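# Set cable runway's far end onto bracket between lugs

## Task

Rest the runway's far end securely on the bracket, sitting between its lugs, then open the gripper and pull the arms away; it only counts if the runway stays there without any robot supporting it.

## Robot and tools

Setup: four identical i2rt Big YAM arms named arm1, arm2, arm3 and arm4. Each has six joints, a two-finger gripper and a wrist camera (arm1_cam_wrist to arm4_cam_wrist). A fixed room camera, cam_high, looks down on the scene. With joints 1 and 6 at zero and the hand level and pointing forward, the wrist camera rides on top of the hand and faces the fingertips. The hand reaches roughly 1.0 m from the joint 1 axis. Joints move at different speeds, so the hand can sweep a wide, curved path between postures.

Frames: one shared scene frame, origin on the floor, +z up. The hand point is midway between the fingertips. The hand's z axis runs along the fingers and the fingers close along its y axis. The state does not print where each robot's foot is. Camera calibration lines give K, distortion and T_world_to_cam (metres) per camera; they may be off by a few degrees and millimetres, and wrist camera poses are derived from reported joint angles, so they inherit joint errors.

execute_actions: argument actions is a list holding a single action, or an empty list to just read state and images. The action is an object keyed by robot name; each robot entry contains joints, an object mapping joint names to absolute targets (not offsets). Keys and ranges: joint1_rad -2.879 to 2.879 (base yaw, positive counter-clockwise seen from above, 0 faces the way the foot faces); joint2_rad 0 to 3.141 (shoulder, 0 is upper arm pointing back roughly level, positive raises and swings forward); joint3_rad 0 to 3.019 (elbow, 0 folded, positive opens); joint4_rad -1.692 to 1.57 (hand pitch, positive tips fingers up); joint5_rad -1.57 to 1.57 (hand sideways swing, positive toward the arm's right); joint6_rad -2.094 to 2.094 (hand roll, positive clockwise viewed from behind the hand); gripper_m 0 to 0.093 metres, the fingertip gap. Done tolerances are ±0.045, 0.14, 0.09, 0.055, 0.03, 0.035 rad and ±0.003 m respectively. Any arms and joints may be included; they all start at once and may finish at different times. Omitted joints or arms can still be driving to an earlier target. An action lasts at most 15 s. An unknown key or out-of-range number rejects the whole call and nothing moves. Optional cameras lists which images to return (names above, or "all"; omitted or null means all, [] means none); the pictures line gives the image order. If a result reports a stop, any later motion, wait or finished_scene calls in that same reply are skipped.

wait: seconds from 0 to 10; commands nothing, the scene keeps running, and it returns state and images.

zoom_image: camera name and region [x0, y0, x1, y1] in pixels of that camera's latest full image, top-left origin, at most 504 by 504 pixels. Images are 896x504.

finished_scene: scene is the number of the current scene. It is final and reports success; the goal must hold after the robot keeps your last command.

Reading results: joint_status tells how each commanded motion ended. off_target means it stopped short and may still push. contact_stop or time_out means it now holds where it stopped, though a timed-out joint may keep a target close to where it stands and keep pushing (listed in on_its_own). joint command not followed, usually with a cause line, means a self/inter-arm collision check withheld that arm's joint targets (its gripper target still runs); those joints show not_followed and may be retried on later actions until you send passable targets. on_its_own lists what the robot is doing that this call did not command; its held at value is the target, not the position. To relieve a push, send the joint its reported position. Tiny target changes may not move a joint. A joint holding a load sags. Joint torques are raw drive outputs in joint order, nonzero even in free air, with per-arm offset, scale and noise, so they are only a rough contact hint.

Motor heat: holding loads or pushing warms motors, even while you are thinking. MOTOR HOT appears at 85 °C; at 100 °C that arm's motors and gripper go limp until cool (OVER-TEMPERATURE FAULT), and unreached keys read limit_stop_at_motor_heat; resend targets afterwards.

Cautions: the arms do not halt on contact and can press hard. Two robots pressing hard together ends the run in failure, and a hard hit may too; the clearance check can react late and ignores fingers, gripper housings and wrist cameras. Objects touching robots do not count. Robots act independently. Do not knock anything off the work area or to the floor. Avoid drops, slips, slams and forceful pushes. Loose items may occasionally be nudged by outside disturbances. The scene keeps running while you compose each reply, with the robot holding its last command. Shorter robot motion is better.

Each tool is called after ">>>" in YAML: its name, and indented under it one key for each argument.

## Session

>>> execute_actions:
  actions: []

Scene clock: 0.00 s.
Joint torques (N m, as the arm reports them, + toward a larger angle): no reading
arm1.joint_positions: joint1_rad=-0.281 joint2_rad=+0.567 joint3_rad=+1.412 joint4_rad=-1.172 joint5_rad=-0.202 joint6_rad=-0.245 gripper_m=+0.095
arm1.joint_status: not commanded
arm1.hand: x=-0.9341 y=-0.2656 z=+1.3820 quat_wxyz=(-0.490, +0.556, -0.590, -0.321) (m; scene frame)
arm2.joint_positions: joint1_rad=+0.423 joint2_rad=+0.506 joint3_rad=+1.323 joint4_rad=-1.302 joint5_rad=+0.109 joint6_rad=+0.258 gripper_m=+0.094
arm2.joint_status: not commanded
arm2.hand: x=-0.2469 y=+0.3238 z=+1.3558 quat_wxyz=(-0.435, -0.596, -0.615, +0.280) (m; scene frame)
arm3.joint_positions: joint1_rad=+0.406 joint2_rad=+0.627 joint3_rad=+1.432 joint4_rad=-1.450 joint5_rad=-0.201 joint6_rad=+0.412 gripper_m=+0.095
arm3.joint_status: not commanded
arm3.hand: x=+0.4782 y=-0.3858 z=+1.3100 quat_wxyz=(-0.043, +0.707, -0.538, -0.457) (m; scene frame)
arm4.joint_positions: joint1_rad=-0.038 joint2_rad=+0.531 joint3_rad=+1.396 joint4_rad=-1.322 joint5_rad=+0.039 joint6_rad=-0.372 gripper_m=+0.094
arm4.joint_status: not commanded
arm4.hand: x=+1.2338 y=+0.3005 z=+1.3581 quat_wxyz=(-0.303, -0.454, -0.718, +0.432) (m; scene frame)
pictures: arm1_cam_wrist, arm2_cam_wrist, arm3_cam_wrist, arm4_cam_wrist, cam_high
camera_calibration (this result's frames):
arm1_cam_wrist: T_world_to_cam=[[0.964007, -0.190951, 0.185007, 0.590481], [-0.0491083, -0.811748, -0.581939, 0.549166], [0.261301, 0.551908, -0.791909, 1.60594], [0, 0, 0, 1]] pos_world=[-0.961892, -0.327791, 1.48209]
arm2_cam_wrist: T_world_to_cam=[[-0.975517, -0.136506, -0.17243, 0.0408956], [-0.0520739, 0.905124, -0.421946, 0.265333], [0.213669, -0.402637, -0.890073, 1.50773], [0, 0, 0, 1]] pos_world=[-0.268444, 0.372492, 1.461]
arm3_cam_wrist: T_world_to_cam=[[0.799937, 0.414746, -0.43369, 0.344568], [0.34127, -0.908885, -0.239716, -0.192456], [-0.493595, 0.043752, -0.86859, 1.51107], [0, 0, 0, 1]] pos_world=[0.535903, -0.383941, 1.4158]
arm4_cam_wrist: T_world_to_cam=[[-0.91442, -0.212641, 0.344412, 0.720899], [-0.352669, 0.836143, -0.420106, 0.758785], [-0.198646, -0.505617, -0.839578, 1.65985], [0, 0, 0, 1]] pos_world=[1.25653, 0.358089, 1.46406]
Images, in order (width x height): arm1_cam_wrist 896x504, arm2_cam_wrist 896x504, arm3_cam_wrist 896x504, arm4_cam_wrist 896x504, cam_high 896x504.

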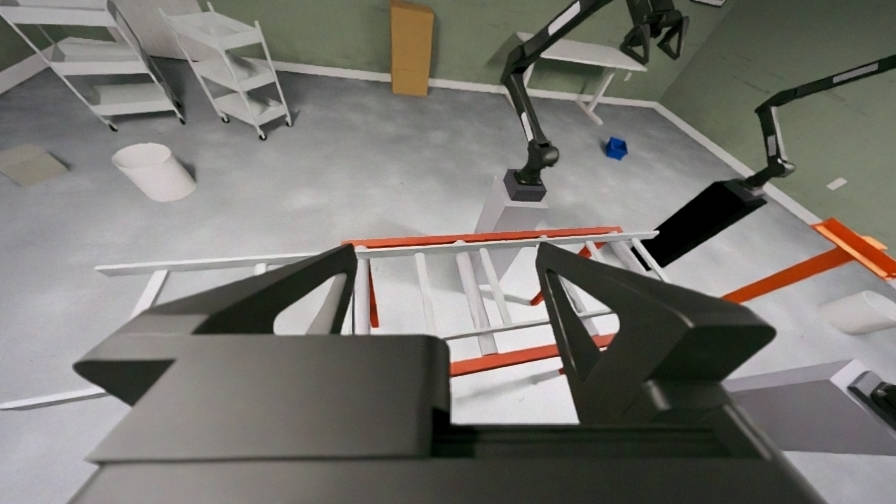

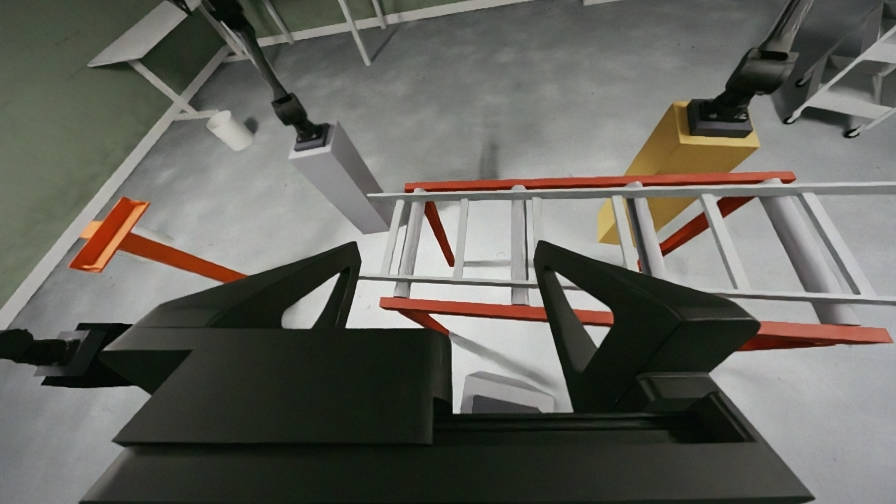

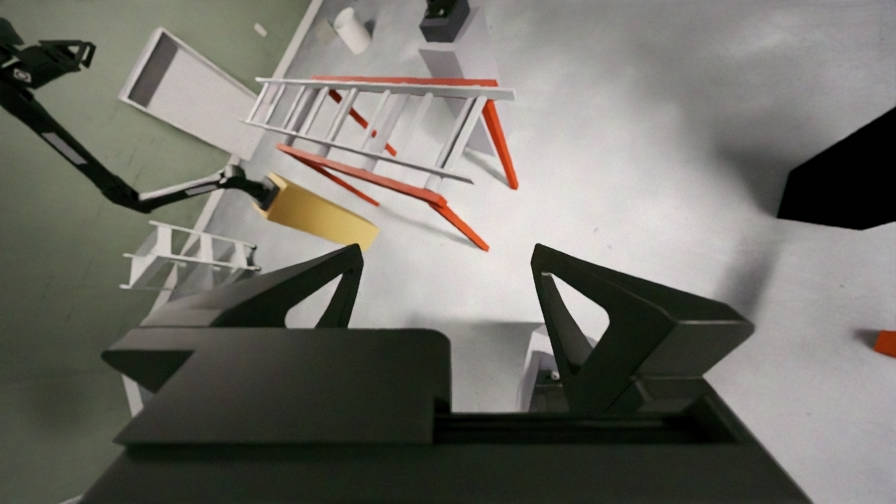

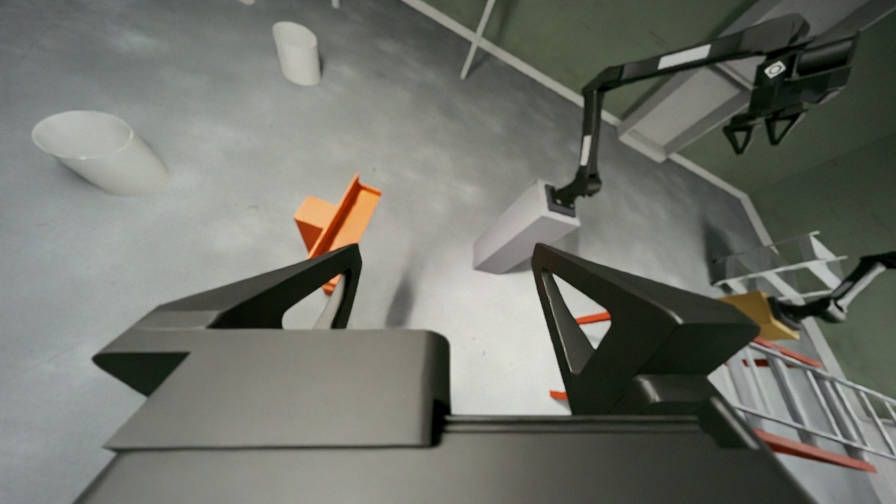

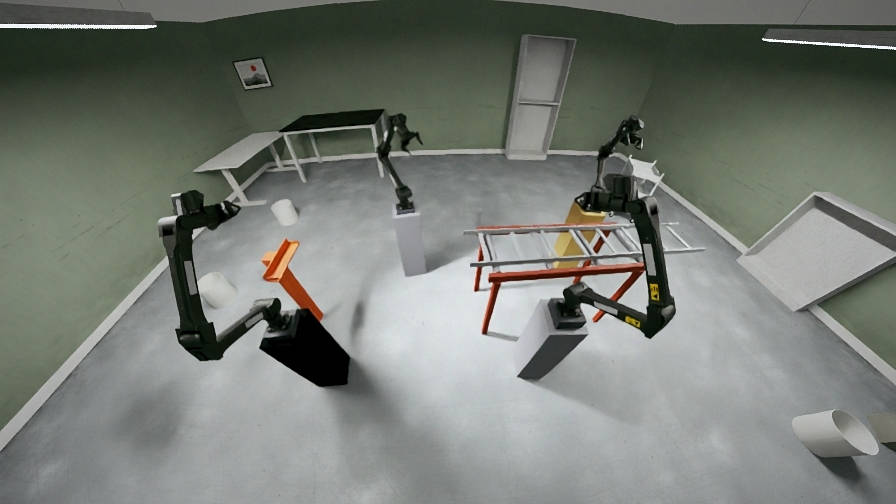

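>>> execute_actions:
  actions:
    - {"arm2":{"joints":{"joint1_rad":-0.50,"joint2_rad":1.88,"joint3_rad":1.60,"joint4_rad":-1.29,"joint5_rad":0,"joint6_rad":-0.58,"gripper_m":0.06}},"arm3":{"joints":{"joint1_rad":-0.95,"joint2_rad":1.45,"joint3_rad":1.6,"joint4_rad":-1.0,"joint5_rad":0,"joint6_rad":0}},"arm4":{"joints":{"joint1_rad":-1.036,"joint2_rad":2.32,"joint3_rad":2.40,"joint4_rad":-1.58,"joint5_rad":0,"joint6_rad":-0.93,"gripper_m":0.07}}}
  cameras: ["arm2_cam_wrist","arm3_cam_wrist","arm4_cam_wrist","cam_high"]

Scene clock: 12.47 s.
Joint torques (N m, as the arm reports them, + toward a larger angle): arm1=[-1.11  3.85 11.05  2.87 -0.05  0.09] | arm2=[  1.11 -12.23   9.79   0.     0.    -0.14] | arm3=[  0.23 -13.37  12.07   2.56  -0.07  -0.2 ] | arm4=[  0.99 -25.53  11.3   -0.47  -0.13  -0.19]
arm1.joint_positions: joint1_rad=-0.281 joint2_rad=+0.567 joint3_rad=+1.412 joint4_rad=-1.172 joint5_rad=-0.202 joint6_rad=-0.245 gripper_m=+0.095
arm1.joint_status: not commanded
arm1.hand: x=-0.9341 y=-0.2656 z=+1.3820 quat_wxyz=(-0.490, +0.556, -0.590, -0.321) (m; scene frame)
arm2.joint_positions: joint1_rad=-0.503 joint2_rad=+1.875 joint3_rad=+1.573 joint4_rad=-1.289 joint5_rad=+0.000 joint6_rad=-0.567 gripper_m=+0.060
arm2.joint_status: all done
arm2.hand: x=-0.6033 y=+0.0497 z=+0.9307 quat_wxyz=(+0.003, -0.709, -0.705, -0.009) (m; scene frame)
arm3.joint_positions: joint1_rad=-0.956 joint2_rad=+1.443 joint3_rad=+1.586 joint4_rad=-1.017 joint5_rad=+0.000 joint6_rad=+0.009 gripper_m=+0.095
arm3.joint_status: all done
arm3.hand: x=+1.0293 y=-0.1354 z=+1.1528 quat_wxyz=(-0.314, +0.355, -0.870, -0.138) (m; scene frame)
arm4.joint_positions: joint1_rad=-1.041 joint2_rad=+2.358 joint3_rad=+2.345 joint4_rad=-1.564 joint5_rad=+0.000 joint6_rad=-0.919 gripper_m=+0.070
arm4.joint_status: all done
arm4.hand: x=+0.6532 y=+0.0589 z=+0.8961 quat_wxyz=(+0.002, -0.704, -0.710, -0.002) (m; scene frame)
pictures: arm2_cam_wrist, arm3_cam_wrist, arm4_cam_wrist, cam_high
camera_calibration (this result's frames):
arm2_cam_wrist: T_world_to_cam=[[-0.999936, 0.00327602, -0.0107901, -0.58961], [-0.00396894, 0.793397, 0.608692, -0.609107], [0.0105549, 0.608696, -0.793333, 0.832382], [0, 0, 0, 1]] pos_world=[-0.600776, -0.0214729, 1.02475]
arm3_cam_wrist: T_world_to_cam=[[0.702437, -0.711445, -0.0206815, -0.796585], [-0.709679, -0.69789, -0.0964633, 0.754511], [0.0541949, 0.0824367, -0.995122, 1.22288], [0, 0, 0, 1]] pos_world=[1.02874, -0.140972, 1.27322]
arm4_cam_wrist: T_world_to_cam=[[-0.999977, -0.0066079, 0.00150436, 0.64867], [-0.00450005, 0.813416, 0.581665, -0.561848], [-0.00506726, 0.581644, -0.813427, 0.820572], [0, 0, 0, 1]] pos_world=[0.650285, -0.0159788, 0.993307]
Images, in order (width x height): arm2_cam_wrist 896x504, arm3_cam_wrist 896x504, arm4_cam_wrist 896x504, cam_high 896x504.

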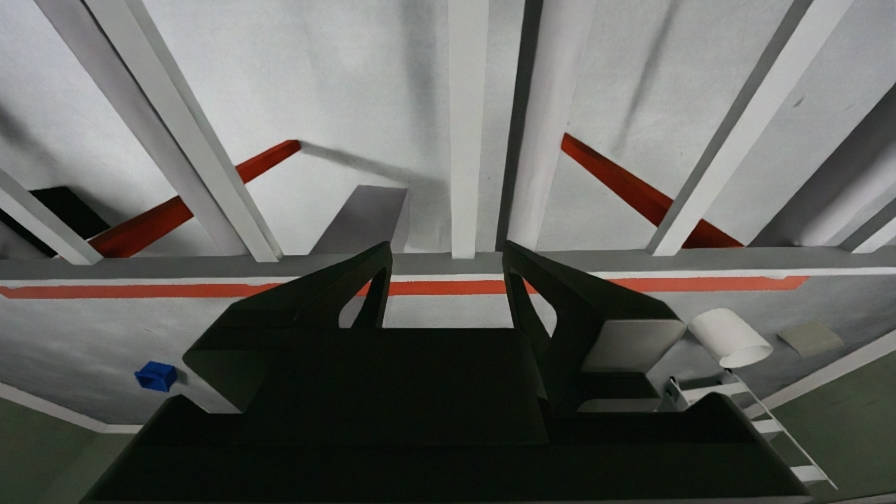

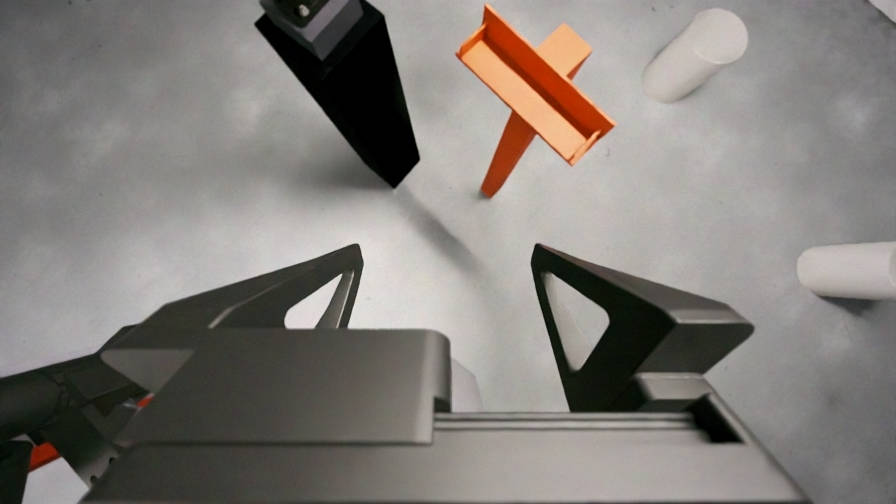

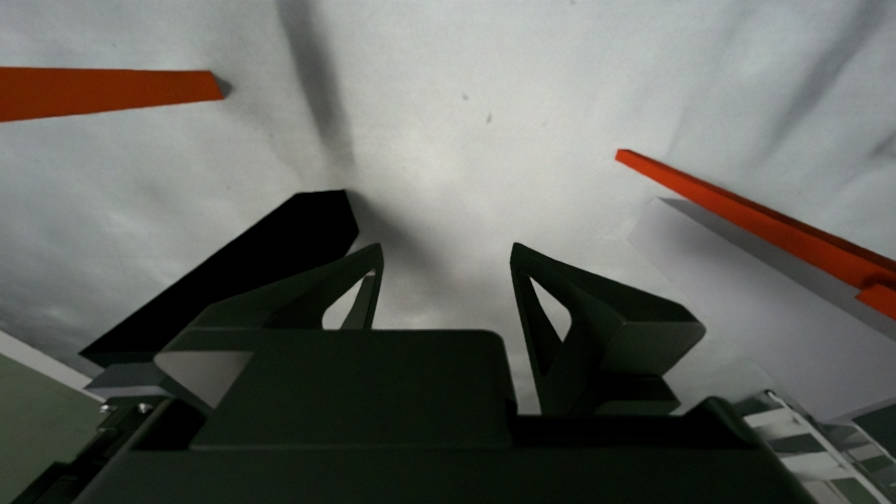

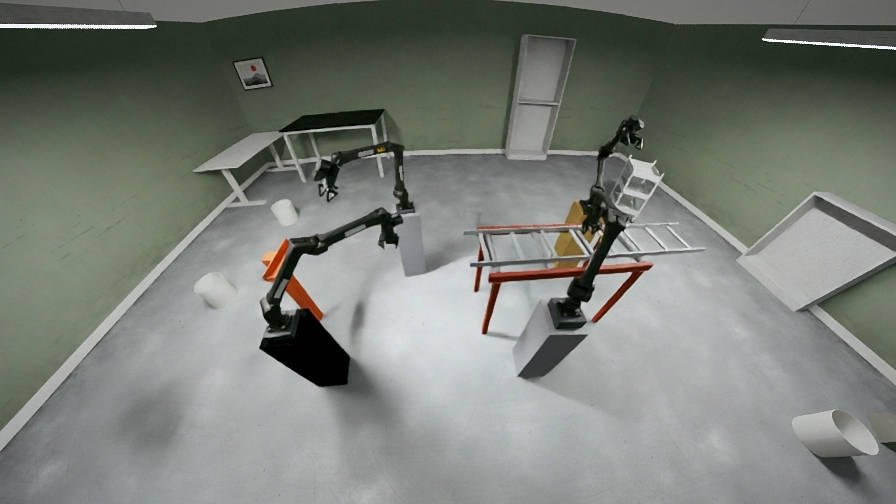

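>>> execute_actions:
  actions:
    - {"arm2":{"joints":{"joint1_rad":-0.535,"joint2_rad":1.995,"joint3_rad":1.445,"joint4_rad":-0.972,"joint6_rad":-0.60}}}
  cameras: ["arm2_cam_wrist"]

Scene clock: 24.97 s.
Joint torques (N m, as the arm reports them, + toward a larger angle): arm1=[-1.12  3.88 11.04  2.87 -0.05  0.09] | arm2=[  0.62 -14.76   8.45   0.46  -0.03  -0.13] | arm3=[  0.22 -13.57  12.05   2.53  -0.07  -0.2 ] | arm4=[  0.87 -24.93  11.32  -0.47  -0.12  -0.19]
arm1.joint_positions: joint1_rad=-0.281 joint2_rad=+0.567 joint3_rad=+1.412 joint4_rad=-1.172 joint5_rad=-0.202 joint6_rad=-0.245 gripper_m=+0.095
arm1.joint_status: not commanded
arm1.hand: x=-0.9341 y=-0.2656 z=+1.3820 quat_wxyz=(-0.490, +0.556, -0.590, -0.321) (m; scene frame)
arm2.joint_positions: joint1_rad=-0.535 joint2_rad=+2.018 joint3_rad=+1.421 joint4_rad=-0.984 joint5_rad=+0.000 joint6_rad=-0.586 gripper_m=+0.060
arm2.joint_status: all done
arm2.hand: x=-0.6190 y=+0.0591 z=+0.8012 quat_wxyz=(+0.002, -0.714, -0.700, -0.004) (m; scene frame)
arm3.joint_positions: joint1_rad=-0.956 joint2_rad=+1.443 joint3_rad=+1.586 joint4_rad=-1.017 joint5_rad=+0.000 joint6_rad=+0.009 gripper_m=+0.095
arm3.joint_status: not commanded
arm3.hand: x=+1.0293 y=-0.1354 z=+1.1528 quat_wxyz=(-0.314, +0.355, -0.870, -0.138) (m; scene frame)
arm4.joint_positions: joint1_rad=-1.041 joint2_rad=+2.358 joint3_rad=+2.345 joint4_rad=-1.564 joint5_rad=+0.000 joint6_rad=-0.919 gripper_m=+0.070
arm4.joint_status: not commanded
arm4.hand: x=+0.6532 y=+0.0589 z=+0.8961 quat_wxyz=(+0.002, -0.704, -0.710, -0.002) (m; scene frame)
pictures: arm2_cam_wrist
camera_calibration (this result's frames):
arm2_cam_wrist: T_world_to_cam=[[-0.999864, 0.0157604, -0.00475425, -0.612254], [0.00974054, 0.799235, 0.600939, -0.523502], [0.0132708, 0.600811, -0.799281, 0.731035], [0, 0, 0, 1]] pos_world=[-0.616773, -0.0111634, 0.895984]
Images, in order (width x height): arm2_cam_wrist 896x504.

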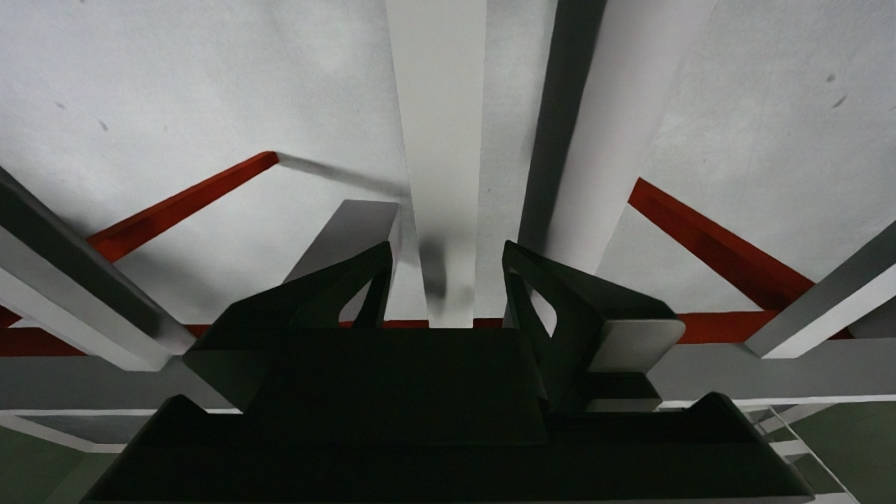

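>>> execute_actions:
  actions:
    - {"arm2":{"joints":{"joint1_rad":-0.15,"joint6_rad":-0.2,"gripper_m":0.05}}}
  cameras: []

>>> execute_actions:
  actions:
    - {"arm2":{"joints":{"joint1_rad":0.25,"joint6_rad":0.19}}}
  cameras: []

>>> execute_actions:
  actions:
    - {"arm2":{"joints":{"joint1_rad":0.61,"joint6_rad":0.545}}}
  cameras: ["arm2_cam_wrist","arm4_cam_wrist","cam_high"]

Scene clock: 32.30 s.
Joint torques (N m, as the arm reports them, + toward a larger angle): arm1=[-1.14  3.86 11.06  2.88 -0.05  0.09] | arm2=[  2.26 -14.04   9.03   0.09  -0.36   0.09] | arm3=[  0.28 -13.6   12.04   2.55  -0.07  -0.19] | arm4=[  0.9  -24.95  11.32  -0.47  -0.13  -0.2 ]
arm1.joint_positions: joint1_rad=-0.281 joint2_rad=+0.567 joint3_rad=+1.412 joint4_rad=-1.172 joint5_rad=-0.202 joint6_rad=-0.245 gripper_m=+0.095
arm1.joint_status: not commanded
arm1.hand: x=-0.9341 y=-0.2656 z=+1.3820 quat_wxyz=(-0.490, +0.556, -0.590, -0.321) (m; scene frame)
arm2.joint_positions: joint1_rad=-0.167 joint2_rad=+2.005 joint3_rad=+1.417 joint4_rad=-0.970 joint5_rad=+0.008 joint6_rad=-0.210 gripper_m=+0.050
arm2.joint_status: all done
arm2.hand: x=-0.4341 y=-0.0275 z=+0.8062 quat_wxyz=(+0.001, -0.717, -0.697, +0.008) (m; scene frame)
arm3.joint_positions: joint1_rad=-0.956 joint2_rad=+1.443 joint3_rad=+1.586 joint4_rad=-1.017 joint5_rad=+0.000 joint6_rad=+0.009 gripper_m=+0.095
arm3.joint_status: not commanded
arm3.hand: x=+1.0293 y=-0.1354 z=+1.1528 quat_wxyz=(-0.314, +0.355, -0.870, -0.138) (m; scene frame)
arm4.joint_positions: joint1_rad=-1.041 joint2_rad=+2.358 joint3_rad=+2.345 joint4_rad=-1.564 joint5_rad=+0.000 joint6_rad=-0.919 gripper_m=+0.070
arm4.joint_status: not commanded
arm4.hand: x=+0.6532 y=+0.0589 z=+0.8961 quat_wxyz=(+0.002, -0.704, -0.710, -0.002) (m; scene frame)
pictures: none
No camera images: the call's "cameras" was empty. Leave "cameras" out to get every camera's image.

Scene clock: 35.30 s.
Joint torques (N m, as the arm reports them, + toward a larger angle): arm1=[-1.17  3.82 11.06  2.86 -0.05  0.09] | arm2=[  1.64 -14.64   8.06   0.21  -0.08  -0.05] | arm3=[  0.21 -13.57  12.05   2.54  -0.07  -0.2 ] | arm4=[  0.91 -24.93  11.32  -0.45  -0.12  -0.2 ]
arm1.joint_positions: joint1_rad=-0.281 joint2_rad=+0.567 joint3_rad=+1.412 joint4_rad=-1.172 joint5_rad=-0.202 joint6_rad=-0.245 gripper_m=+0.095
arm1.joint_status: not commanded
arm1.hand: x=-0.9341 y=-0.2656 z=+1.3820 quat_wxyz=(-0.490, +0.556, -0.590, -0.321) (m; scene frame)
arm2.joint_positions: joint1_rad=+0.246 joint2_rad=+2.009 joint3_rad=+1.430 joint4_rad=-0.976 joint5_rad=+0.003 joint6_rad=+0.196 gripper_m=+0.050
arm2.joint_status: all done
arm2.hand: x=-0.2014 y=-0.0389 z=+0.8077 quat_wxyz=(-0.005, -0.714, -0.700, +0.006) (m; scene frame)
arm3.joint_positions: joint1_rad=-0.956 joint2_rad=+1.443 joint3_rad=+1.586 joint4_rad=-1.017 joint5_rad=+0.000 joint6_rad=+0.009 gripper_m=+0.095
arm3.joint_status: not commanded
arm3.hand: x=+1.0293 y=-0.1354 z=+1.1528 quat_wxyz=(-0.314, +0.355, -0.870, -0.138) (m; scene frame)
arm4.joint_positions: joint1_rad=-1.041 joint2_rad=+2.358 joint3_rad=+2.345 joint4_rad=-1.564 joint5_rad=+0.000 joint6_rad=-0.919 gripper_m=+0.070
arm4.joint_status: not commanded
arm4.hand: x=+0.6532 y=+0.0589 z=+0.8961 quat_wxyz=(+0.002, -0.704, -0.710, -0.002) (m; scene frame)
pictures: none
No camera images: the call's "cameras" was empty. Leave "cameras" out to get every camera's image.

Scene clock: 37.80 s.
Joint torques (N m, as the arm reports them, + toward a larger angle): arm1=[-1.04  3.83 11.05  2.87 -0.05  0.08] | arm2=[  2.54 -15.1    7.48   0.44  -0.25  -0.06] | arm3=[  0.24 -13.59  12.05   2.55  -0.07  -0.19] | arm4=[  0.93 -24.95  11.31  -0.48  -0.14  -0.2 ]
arm1.joint_positions: joint1_rad=-0.281 joint2_rad=+0.567 joint3_rad=+1.412 joint4_rad=-1.172 joint5_rad=-0.202 joint6_rad=-0.245 gripper_m=+0.095
arm1.joint_status: not commanded
arm1.hand: x=-0.9341 y=-0.2656 z=+1.3820 quat_wxyz=(-0.490, +0.556, -0.590, -0.321) (m; scene frame)
arm2.joint_positions: joint1_rad=+0.594 joint2_rad=+2.016 joint3_rad=+1.437 joint4_rad=-0.980 joint5_rad=+0.007 joint6_rad=+0.550 gripper_m=+0.050
arm2.joint_status: all done
arm2.hand: x=-0.0170 y=+0.0268 z=+0.8054 quat_wxyz=(-0.004, -0.716, -0.698, +0.005) (m; scene frame)
arm3.joint_positions: joint1_rad=-0.956 joint2_rad=+1.443 joint3_rad=+1.586 joint4_rad=-1.017 joint5_rad=+0.000 joint6_rad=+0.009 gripper_m=+0.095
arm3.joint_status: not commanded
arm3.hand: x=+1.0293 y=-0.1354 z=+1.1528 quat_wxyz=(-0.314, +0.355, -0.870, -0.138) (m; scene frame)
arm4.joint_positions: joint1_rad=-1.041 joint2_rad=+2.358 joint3_rad=+2.345 joint4_rad=-1.564 joint5_rad=+0.000 joint6_rad=-0.919 gripper_m=+0.070
arm4.joint_status: not commanded
arm4.hand: x=+0.6532 y=+0.0589 z=+0.8961 quat_wxyz=(+0.002, -0.704, -0.710, -0.002) (m; scene frame)
pictures: arm2_cam_wrist, arm4_cam_wrist, cam_high
camera_calibration (this result's frames):
arm2_cam_wrist: T_world_to_cam=[[-0.999727, 0.0233606, 0.000358045, -0.0141528], [0.0191701, 0.81144, 0.584121, -0.492647], [0.0133549, 0.583969, -0.811666, 0.756194], [0, 0, 0, 1]] pos_world=[-0.0148037, -0.0415093, 0.901548]
arm4_cam_wrist: T_world_to_cam=[[-0.999977, -0.0066079, 0.00150436, 0.64867], [-0.00450005, 0.813416, 0.581665, -0.561848], [-0.00506726, 0.581644, -0.813427, 0.820572], [0, 0, 0, 1]] pos_world=[0.650285, -0.0159788, 0.993307]
Images, in order (width x height): arm2_cam_wrist 896x504, arm4_cam_wrist 896x504, cam_high 896x504.

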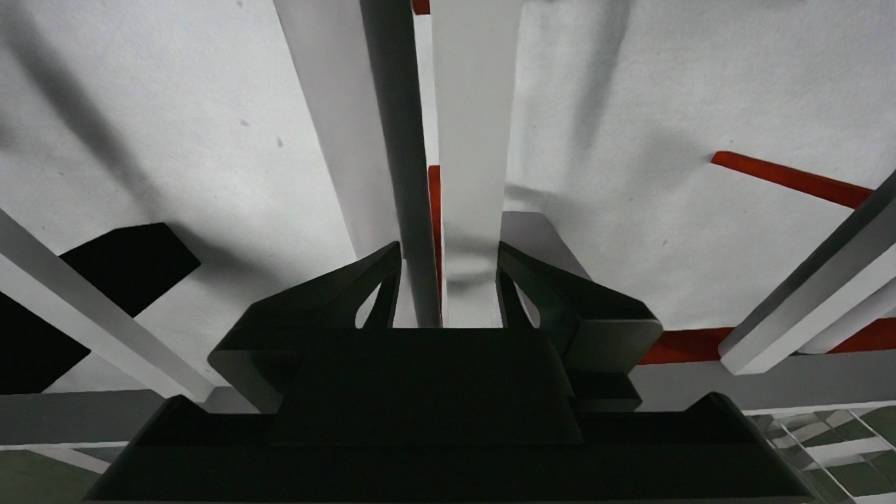

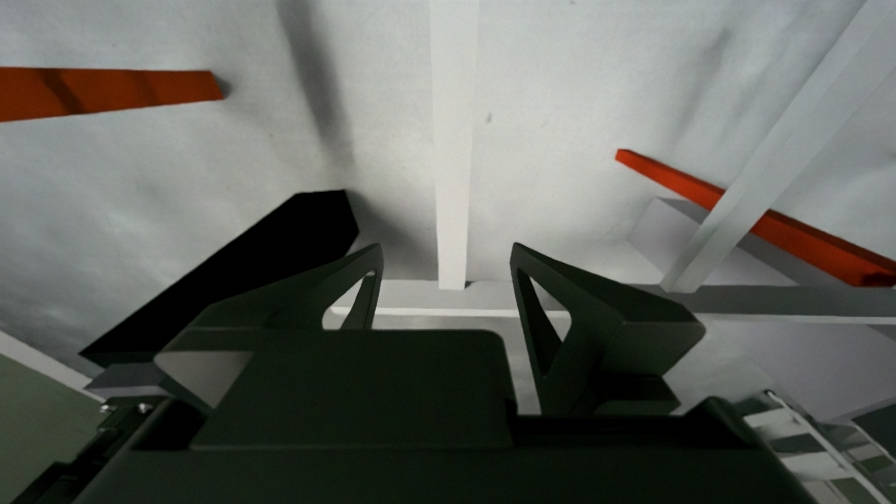

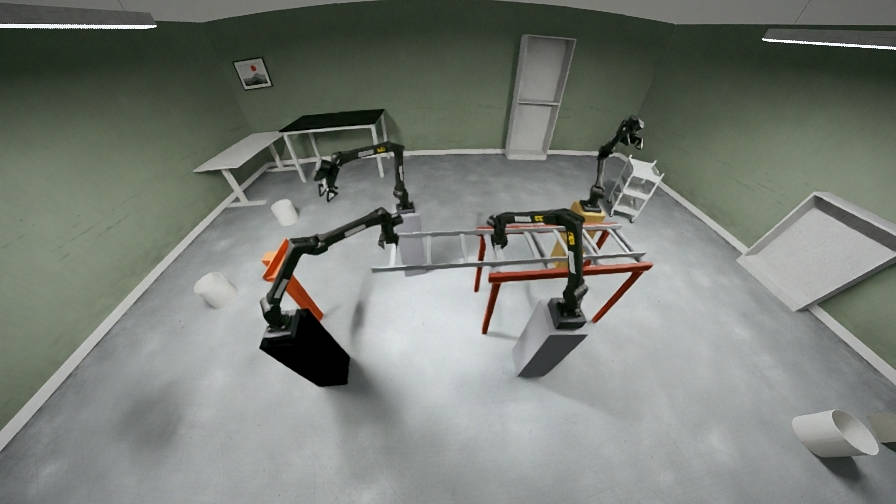

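>>> execute_actions:
  actions:
    - {"arm4":{"joints":{"joint2_rad":2.38,"joint3_rad":2.155,"joint4_rad":-1.29}}}
  cameras: []

>>> execute_actions:
  actions:
    - {"arm4":{"joints":{"gripper_m":0}},"arm2":{"joints":{"joint2_rad":1.3}}}
  cameras: ["arm4_cam_wrist"]

Scene clock: 44.53 s.
Joint torques (N m, as the arm reports them, + toward a larger angle): arm1=[-1.15  3.86 11.06  2.86 -0.05  0.08] | arm2=[  2.32 -15.25   7.56   0.35  -0.24  -0.07] | arm3=[  0.18 -13.56  12.04   2.53  -0.07  -0.19] | arm4=[  0.94 -22.52   7.53   0.76  -0.13  -0.19]
arm1.joint_positions: joint1_rad=-0.281 joint2_rad=+0.567 joint3_rad=+1.412 joint4_rad=-1.172 joint5_rad=-0.202 joint6_rad=-0.245 gripper_m=+0.095
arm1.joint_status: not commanded
arm1.hand: x=-0.9341 y=-0.2656 z=+1.3820 quat_wxyz=(-0.490, +0.556, -0.590, -0.321) (m; scene frame)
arm2.joint_positions: joint1_rad=+0.594 joint2_rad=+2.016 joint3_rad=+1.437 joint4_rad=-0.980 joint5_rad=+0.007 joint6_rad=+0.550 gripper_m=+0.050
arm2.joint_status: not commanded
arm2.hand: x=-0.0170 y=+0.0268 z=+0.8054 quat_wxyz=(-0.004, -0.716, -0.698, +0.005) (m; scene frame)
arm3.joint_positions: joint1_rad=-0.956 joint2_rad=+1.443 joint3_rad=+1.586 joint4_rad=-1.017 joint5_rad=+0.000 joint6_rad=+0.009 gripper_m=+0.095
arm3.joint_status: not commanded
arm3.hand: x=+1.0293 y=-0.1354 z=+1.1528 quat_wxyz=(-0.314, +0.355, -0.870, -0.138) (m; scene frame)
arm4.joint_positions: joint1_rad=-1.041 joint2_rad=+2.395 joint3_rad=+2.148 joint4_rad=-1.308 joint5_rad=+0.000 joint6_rad=-0.919 gripper_m=+0.070
arm4.joint_status: all done
arm4.hand: x=+0.6515 y=+0.0582 z=+0.7954 quat_wxyz=(+0.003, -0.704, -0.710, +0.008) (m; scene frame)
pictures: none
No camera images: the call's "cameras" was empty. Leave "cameras" out to get every camera's image.

Scene clock: 46.07 s.
Joint torques (N m, as the arm reports them, + toward a larger angle): arm1=[-1.14  3.8  11.05  2.87 -0.05  0.09] | arm2=[ 1.73 -5.79 10.73  1.32 -0.1  -0.1 ] | arm3=[  0.25 -13.62  12.04   2.54  -0.07  -0.2 ] | arm4=[  0.86 -23.19   7.6    0.54  -0.28  -0.12]
arm1.joint_positions: joint1_rad=-0.281 joint2_rad=+0.567 joint3_rad=+1.412 joint4_rad=-1.172 joint5_rad=-0.202 joint6_rad=-0.245 gripper_m=+0.095
arm1.joint_status: not commanded
arm1.hand: x=-0.9341 y=-0.2656 z=+1.3820 quat_wxyz=(-0.490, +0.556, -0.590, -0.321) (m; scene frame)
arm2.joint_positions: joint1_rad=+0.604 joint2_rad=+1.291 joint3_rad=+1.424 joint4_rad=-0.979 joint5_rad=+0.003 joint6_rad=+0.550 gripper_m=+0.050
arm2.joint_status: all done
arm2.hand: x=-0.0333 y=+0.0681 z=+1.1970 quat_wxyz=(-0.342, -0.667, -0.656, +0.087) (m; scene frame)
arm3.joint_positions: joint1_rad=-0.956 joint2_rad=+1.443 joint3_rad=+1.586 joint4_rad=-1.017 joint5_rad=+0.000 joint6_rad=+0.009 gripper_m=+0.095
arm3.joint_status: not commanded
arm3.hand: x=+1.0293 y=-0.1354 z=+1.1528 quat_wxyz=(-0.314, +0.355, -0.870, -0.138) (m; scene frame)
arm4.joint_positions: joint1_rad=-1.041 joint2_rad=+2.395 joint3_rad=+2.148 joint4_rad=-1.302 joint5_rad=+0.003 joint6_rad=-0.924 gripper_m=+0.024
arm4.joint_status: gripper_m off_target (ended at +0.024, target +0.000)
arm4.hand: x=+0.6499 y=+0.0578 z=+0.7953 quat_wxyz=(+0.005, -0.702, -0.712, +0.011) (m; scene frame)
pictures: arm4_cam_wrist
camera_calibration (this result's frames):
arm4_cam_wrist: T_world_to_cam=[[-0.999609, -0.0122364, 0.0251244, 0.626889], [0.0042802, 0.821398, 0.57034, -0.499416], [-0.0276161, 0.570224, -0.821025, 0.760575], [0, 0, 0, 1]] pos_world=[0.649786, -0.0158084, 0.893537]
Images, in order (width x height): arm4_cam_wrist 896x504.

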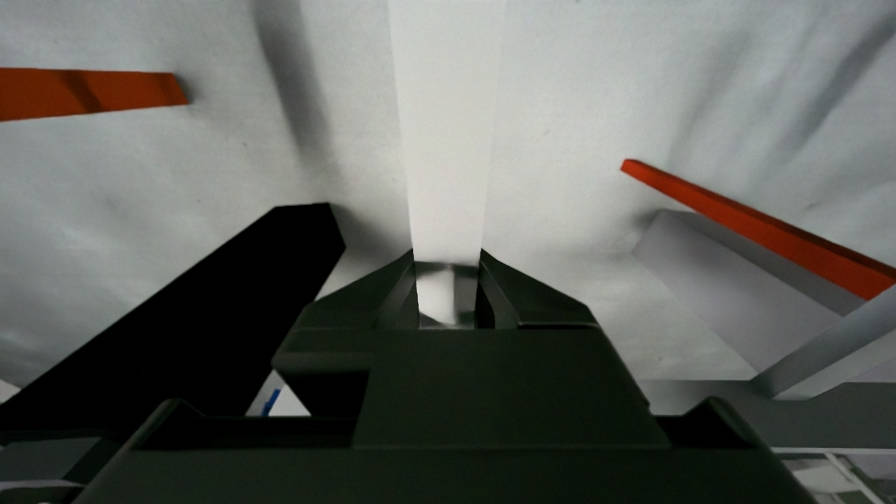

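>>> execute_actions:
  actions:
    - {"arm4":{"joints":{"joint1_rad":-0.97,"joint2_rad":2.20,"joint3_rad":1.865,"joint4_rad":-1.18,"joint6_rad":-0.855}},"arm2":{"joints":{"joint1_rad":0.2,"joint2_rad":0.9}}}
  cameras: []

>>> execute_actions:
  actions:
    - {"arm4":{"joints":{"joint1_rad":-0.888,"joint2_rad":2.055,"joint3_rad":1.62,"joint4_rad":-1.075,"joint6_rad":-0.77}}}
  cameras: []

>>> execute_actions:
  actions:
    - {"arm4":{"joints":{"joint1_rad":-0.705,"joint2_rad":1.82,"joint3_rad":1.315,"joint4_rad":-0.955,"joint6_rad":-0.59}}}
  cameras: ["cam_high"]

Scene clock: 66.23 s.
Joint torques (N m, as the arm reports them, + toward a larger angle): arm1=[-1.17  3.78 11.06  2.87 -0.05  0.09] | arm2=[ 1.08 -1.23  9.68  1.49 -0.04 -0.08] | arm3=[  0.21 -13.51  12.05   2.55  -0.07  -0.19] | arm4=[  0.48 -22.5    8.45   0.16  -0.16  -0.09]
arm1.joint_positions: joint1_rad=-0.281 joint2_rad=+0.567 joint3_rad=+1.412 joint4_rad=-1.172 joint5_rad=-0.202 joint6_rad=-0.245 gripper_m=+0.095
arm1.joint_status: not commanded
arm1.hand: x=-0.9341 y=-0.2656 z=+1.3820 quat_wxyz=(-0.490, +0.556, -0.590, -0.321) (m; scene frame)
arm2.joint_positions: joint1_rad=+0.201 joint2_rad=+0.901 joint3_rad=+1.428 joint4_rad=-0.979 joint5_rad=+0.002 joint6_rad=+0.550 gripper_m=+0.050
arm2.joint_status: all done
arm2.hand: x=-0.2483 y=+0.1315 z=+1.3723 quat_wxyz=(-0.478, -0.711, -0.462, +0.230) (m; scene frame)
arm3.joint_positions: joint1_rad=-0.956 joint2_rad=+1.443 joint3_rad=+1.586 joint4_rad=-1.017 joint5_rad=+0.000 joint6_rad=+0.009 gripper_m=+0.095
arm3.joint_status: not commanded
arm3.hand: x=+1.0293 y=-0.1354 z=+1.1528 quat_wxyz=(-0.314, +0.355, -0.870, -0.138) (m; scene frame)
arm4.joint_positions: joint1_rad=-0.969 joint2_rad=+2.232 joint3_rad=+1.841 joint4_rad=-1.181 joint5_rad=+0.001 joint6_rad=-0.852 gripper_m=+0.024
arm4.joint_status: all done
arm4.hand: x=+0.7286 y=+0.0582 z=+0.7931 quat_wxyz=(+0.003, -0.702, -0.712, +0.000) (m; scene frame)
pictures: none
No camera images: the call's "cameras" was empty. Leave "cameras" out to get every camera's image.

Scene clock: 67.60 s.
Joint torques (N m, as the arm reports them, + toward a larger angle): arm1=[-1.12  3.83 11.06  2.87 -0.05  0.09] | arm2=[ 1.26 -1.53  9.7   1.55 -0.04 -0.07] | arm3=[  0.23 -13.56  12.05   2.56  -0.06  -0.2 ] | arm4=[ -0.19 -20.91   8.48  -0.14   0.    -0.2 ]
arm1.joint_positions: joint1_rad=-0.281 joint2_rad=+0.567 joint3_rad=+1.412 joint4_rad=-1.172 joint5_rad=-0.202 joint6_rad=-0.245 gripper_m=+0.095
arm1.joint_status: not commanded
arm1.hand: x=-0.9341 y=-0.2656 z=+1.3820 quat_wxyz=(-0.490, +0.556, -0.590, -0.321) (m; scene frame)
arm2.joint_positions: joint1_rad=+0.201 joint2_rad=+0.901 joint3_rad=+1.428 joint4_rad=-0.979 joint5_rad=+0.002 joint6_rad=+0.550 gripper_m=+0.050
arm2.joint_status: not commanded
arm2.hand: x=-0.2483 y=+0.1315 z=+1.3723 quat_wxyz=(-0.478, -0.711, -0.462, +0.230) (m; scene frame)
arm3.joint_positions: joint1_rad=-0.956 joint2_rad=+1.443 joint3_rad=+1.586 joint4_rad=-1.017 joint5_rad=+0.000 joint6_rad=+0.009 gripper_m=+0.095
arm3.joint_status: not commanded
arm3.hand: x=+1.0293 y=-0.1354 z=+1.1528 quat_wxyz=(-0.314, +0.355, -0.870, -0.138) (m; scene frame)
arm4.joint_positions: joint1_rad=-0.877 joint2_rad=+2.093 joint3_rad=+1.591 joint4_rad=-1.068 joint5_rad=-0.003 joint6_rad=-0.757 gripper_m=+0.024
arm4.joint_status: all done
arm4.hand: x=+0.8099 y=+0.0559 z=+0.7915 quat_wxyz=(+0.001, -0.703, -0.711, +0.001) (m; scene frame)
pictures: none
No camera images: the call's "cameras" was empty. Leave "cameras" out to get every camera's image.

Scene clock: 69.20 s.
Joint torques (N m, as the arm reports them, + toward a larger angle): arm1=[-1.12  3.84 11.05  2.86 -0.05  0.09] | arm2=[ 1.21 -1.28  9.67  1.61 -0.06 -0.12] | arm3=[  0.26 -13.54  12.05   2.55  -0.07  -0.19] | arm4=[  0.41 -21.18   9.84  -0.41  -0.1    0.01]
arm1.joint_positions: joint1_rad=-0.281 joint2_rad=+0.567 joint3_rad=+1.412 joint4_rad=-1.172 joint5_rad=-0.202 joint6_rad=-0.245 gripper_m=+0.095
arm1.joint_status: not commanded
arm1.hand: x=-0.9341 y=-0.2656 z=+1.3820 quat_wxyz=(-0.490, +0.556, -0.590, -0.321) (m; scene frame)
arm2.joint_positions: joint1_rad=+0.201 joint2_rad=+0.901 joint3_rad=+1.428 joint4_rad=-0.979 joint5_rad=+0.002 joint6_rad=+0.550 gripper_m=+0.050
arm2.joint_status: not commanded
arm2.hand: x=-0.2483 y=+0.1315 z=+1.3723 quat_wxyz=(-0.478, -0.711, -0.462, +0.230) (m; scene frame)
arm3.joint_positions: joint1_rad=-0.956 joint2_rad=+1.443 joint3_rad=+1.586 joint4_rad=-1.017 joint5_rad=+0.000 joint6_rad=+0.009 gripper_m=+0.095
arm3.joint_status: not commanded
arm3.hand: x=+1.0293 y=-0.1354 z=+1.1528 quat_wxyz=(-0.314, +0.355, -0.870, -0.138) (m; scene frame)
arm4.joint_positions: joint1_rad=-0.703 joint2_rad=+1.899 joint3_rad=+1.259 joint4_rad=-0.940 joint5_rad=+0.000 joint6_rad=-0.596 gripper_m=+0.024
arm4.joint_status: all done
arm4.hand: x=+0.9427 y=+0.0691 z=+0.7890 quat_wxyz=(+0.003, -0.698, -0.716, -0.004) (m; scene frame)
pictures: cam_high
Images, in order (width x height): cam_high 896x504.

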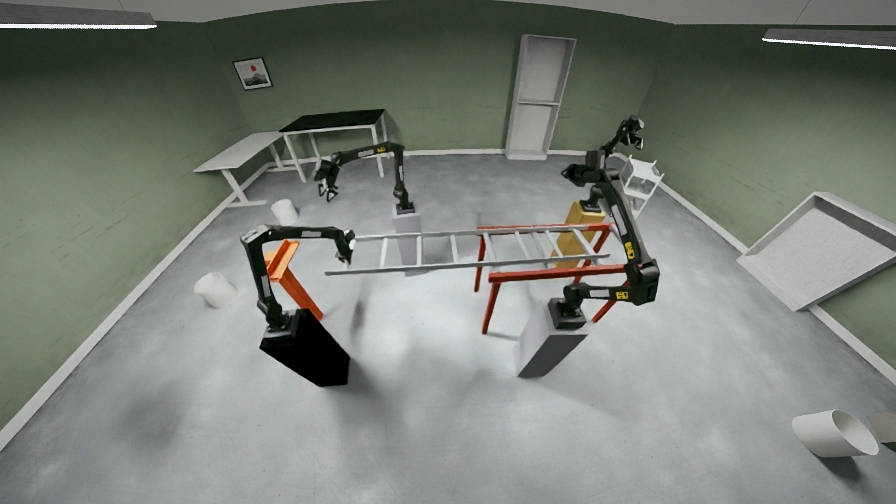

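>>> execute_actions:
  actions:
    - {"arm4":{"joints":{"joint1_rad":-0.465,"joint2_rad":1.655,"joint3_rad":1.15,"joint4_rad":-0.895,"joint6_rad":-0.35}}}
  cameras: []

>>> execute_actions:
  actions:
    - {"arm4":{"joints":{"joint1_rad":-0.19,"joint2_rad":1.565,"joint3_rad":1.075,"joint4_rad":-0.88,"joint6_rad":-0.07}}}
  cameras: ["arm3_cam_wrist","arm4_cam_wrist"]

Scene clock: 73.30 s.
Joint torques (N m, as the arm reports them, + toward a larger angle): arm1=[-1.04  3.88 11.05  2.87 -0.05  0.09] | arm2=[ 1.03 -1.3   9.71  1.51 -0.05 -0.08] | arm3=[  0.2  -13.57  12.05   2.54  -0.07  -0.2 ] | arm4=[  1.16 -22.97  10.31  -0.58  -0.2    0.1 ]
arm1.joint_positions: joint1_rad=-0.281 joint2_rad=+0.567 joint3_rad=+1.412 joint4_rad=-1.172 joint5_rad=-0.202 joint6_rad=-0.245 gripper_m=+0.095
arm1.joint_status: not commanded
arm1.hand: x=-0.9341 y=-0.2656 z=+1.3820 quat_wxyz=(-0.490, +0.556, -0.590, -0.321) (m; scene frame)
arm2.joint_positions: joint1_rad=+0.201 joint2_rad=+0.901 joint3_rad=+1.428 joint4_rad=-0.979 joint5_rad=+0.002 joint6_rad=+0.550 gripper_m=+0.050
arm2.joint_status: not commanded
arm2.hand: x=-0.2483 y=+0.1315 z=+1.3723 quat_wxyz=(-0.478, -0.711, -0.462, +0.230) (m; scene frame)
arm3.joint_positions: joint1_rad=-0.956 joint2_rad=+1.443 joint3_rad=+1.586 joint4_rad=-1.017 joint5_rad=+0.000 joint6_rad=+0.009 gripper_m=+0.095
arm3.joint_status: not commanded
arm3.hand: x=+1.0293 y=-0.1354 z=+1.1528 quat_wxyz=(-0.314, +0.355, -0.870, -0.138) (m; scene frame)
arm4.joint_positions: joint1_rad=-0.474 joint2_rad=+1.784 joint3_rad=+1.084 joint4_rad=-0.875 joint5_rad=+0.002 joint6_rad=-0.365 gripper_m=+0.024
arm4.joint_status: all done
arm4.hand: x=+1.0651 y=+0.0674 z=+0.7896 quat_wxyz=(+0.004, -0.699, -0.715, -0.001) (m; scene frame)
pictures: none
No camera images: the call's "cameras" was empty. Leave "cameras" out to get every camera's image.

Scene clock: 75.50 s.
Joint torques (N m, as the arm reports them, + toward a larger angle): arm1=[-1.12  3.85 11.04  2.87 -0.05  0.08] | arm2=[ 0.99 -1.35  9.67  1.55 -0.04 -0.09] | arm3=[  0.19 -13.62  12.04   2.55  -0.06  -0.2 ] | arm4=[  1.03 -25.41   9.78  -0.67  -0.12   0.11]
arm1.joint_positions: joint1_rad=-0.281 joint2_rad=+0.567 joint3_rad=+1.412 joint4_rad=-1.172 joint5_rad=-0.202 joint6_rad=-0.245 gripper_m=+0.095
arm1.joint_status: not commanded
arm1.hand: x=-0.9341 y=-0.2656 z=+1.3820 quat_wxyz=(-0.490, +0.556, -0.590, -0.321) (m; scene frame)
arm2.joint_positions: joint1_rad=+0.201 joint2_rad=+0.901 joint3_rad=+1.428 joint4_rad=-0.979 joint5_rad=+0.002 joint6_rad=+0.550 gripper_m=+0.050
arm2.joint_status: not commanded
arm2.hand: x=-0.2483 y=+0.1315 z=+1.3723 quat_wxyz=(-0.478, -0.711, -0.462, +0.230) (m; scene frame)
arm3.joint_positions: joint1_rad=-0.956 joint2_rad=+1.443 joint3_rad=+1.586 joint4_rad=-1.017 joint5_rad=+0.000 joint6_rad=+0.009 gripper_m=+0.095
arm3.joint_status: not commanded
arm3.hand: x=+1.0293 y=-0.1354 z=+1.1528 quat_wxyz=(-0.314, +0.355, -0.870, -0.138) (m; scene frame)
arm4.joint_positions: joint1_rad=-0.197 joint2_rad=+1.735 joint3_rad=+1.014 joint4_rad=-0.857 joint5_rad=+0.001 joint6_rad=-0.087 gripper_m=+0.024
arm4.joint_status: joint2_rad time_out (moved -0.049 of -0.219); the others done
arm4.on_its_own: joint2_rad reads +1.735 and still pushes toward +1.565 since a time_out
arm4.hand: x=+1.1908 y=+0.0651 z=+0.7899 quat_wxyz=(+0.005, -0.699, -0.715, -0.002) (m; scene frame)
pictures: arm3_cam_wrist, arm4_cam_wrist
camera_calibration (this result's frames):
arm3_cam_wrist: T_world_to_cam=[[0.702437, -0.711445, -0.0206815, -0.796585], [-0.709679, -0.69789, -0.0964633, 0.754511], [0.0541949, 0.0824367, -0.995122, 1.22288], [0, 0, 0, 1]] pos_world=[1.02874, -0.140972, 1.27322]
arm4_cam_wrist: T_world_to_cam=[[-0.999792, -0.019233, 0.00685356, 1.18289], [-0.0115867, 0.810832, 0.585164, -0.496783], [-0.0168116, 0.584963, -0.810886, 0.745028], [0, 0, 0, 1]] pos_world=[1.18941, -0.0102555, 0.886725]
Images, in order (width x height): arm3_cam_wrist 896x504, arm4_cam_wrist 896x504.

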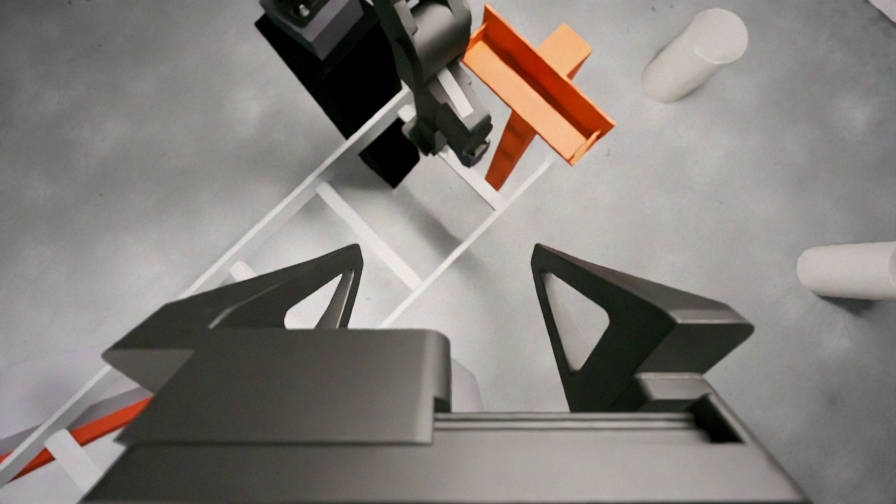

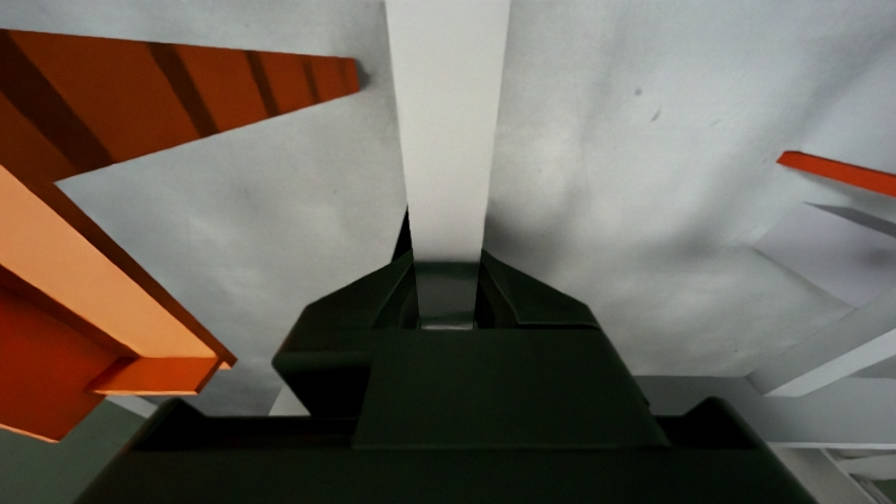

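>>> execute_actions:
  actions:
    - {"arm4":{"joints":{"joint1_rad":-0.05,"joint2_rad":1.61,"joint3_rad":1.15,"joint4_rad":-0.875,"joint6_rad":0.065}}}
  cameras: ["arm3_cam_wrist","arm4_cam_wrist"]

Scene clock: 96.47 s.
Joint torques (N m, as the arm reports them, + toward a larger angle): arm1=[-1.06  3.89 11.05  2.87 -0.05  0.09] | arm2=[ 1.18 -1.04  9.66  1.54 -0.03 -0.11] | arm3=[  0.25 -13.52  12.03   2.56  -0.07  -0.19] | arm4=[  0.63 -21.83  13.6   -0.49  -0.02  -0.05]
arm1.joint_positions: joint1_rad=-0.281 joint2_rad=+0.567 joint3_rad=+1.412 joint4_rad=-1.172 joint5_rad=-0.202 joint6_rad=-0.245 gripper_m=+0.095
arm1.joint_status: not commanded
arm1.hand: x=-0.9341 y=-0.2656 z=+1.3820 quat_wxyz=(-0.490, +0.556, -0.590, -0.321) (m; scene frame)
arm2.joint_positions: joint1_rad=+0.201 joint2_rad=+0.901 joint3_rad=+1.428 joint4_rad=-0.979 joint5_rad=+0.002 joint6_rad=+0.550 gripper_m=+0.050
arm2.joint_status: not commanded
arm2.hand: x=-0.2483 y=+0.1315 z=+1.3723 quat_wxyz=(-0.478, -0.711, -0.462, +0.230) (m; scene frame)
arm3.joint_positions: joint1_rad=-0.956 joint2_rad=+1.443 joint3_rad=+1.586 joint4_rad=-1.017 joint5_rad=+0.000 joint6_rad=+0.009 gripper_m=+0.095
arm3.joint_status: not commanded
arm3.hand: x=+1.0293 y=-0.1354 z=+1.1528 quat_wxyz=(-0.314, +0.355, -0.870, -0.138) (m; scene frame)
arm4.joint_positions: joint1_rad=-0.048 joint2_rad=+1.735 joint3_rad=+1.015 joint4_rad=-0.857 joint5_rad=-0.001 joint6_rad=+0.063 gripper_m=+0.024
arm4.joint_status: joint3_rad time_out (moved +0.001 of +0.136); the others done
arm4.on_its_own: joint3_rad reads +1.015 and still pushes toward +1.127 since a time_out
arm4.hand: x=+1.2560 y=+0.0652 z=+0.7898 quat_wxyz=(+0.004, -0.700, -0.714, -0.002) (m; scene frame)
pictures: arm3_cam_wrist, arm4_cam_wrist
camera_calibration (this result's frames):
arm3_cam_wrist: T_world_to_cam=[[0.702437, -0.711445, -0.0206815, -0.796585], [-0.709679, -0.69789, -0.0964633, 0.754511], [0.0541949, 0.0824367, -0.995122, 1.22288], [0, 0, 0, 1]] pos_world=[1.02874, -0.140972, 1.27322]
arm4_cam_wrist: T_world_to_cam=[[-0.999821, -0.0180713, 0.00561037, 1.24904], [-0.0113891, 0.8115, 0.584241, -0.49559], [-0.0151108, 0.584073, -0.811561, 0.744503], [0, 0, 0, 1]] pos_world=[1.25442, -0.0101007, 0.886746]
Images, in order (width x height): arm3_cam_wrist 896x504, arm4_cam_wrist 896x504.

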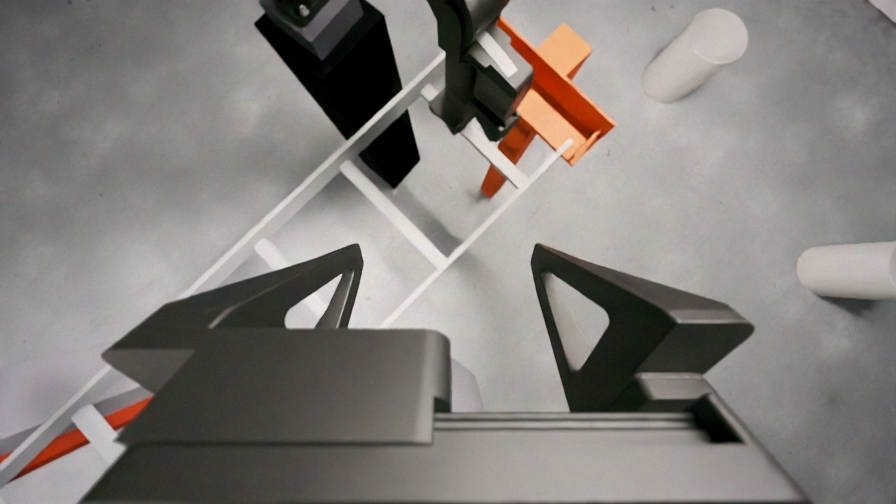

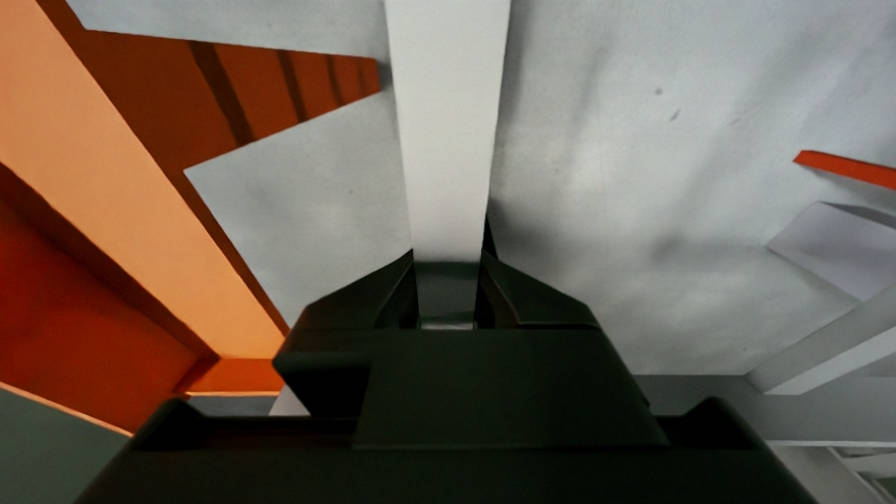

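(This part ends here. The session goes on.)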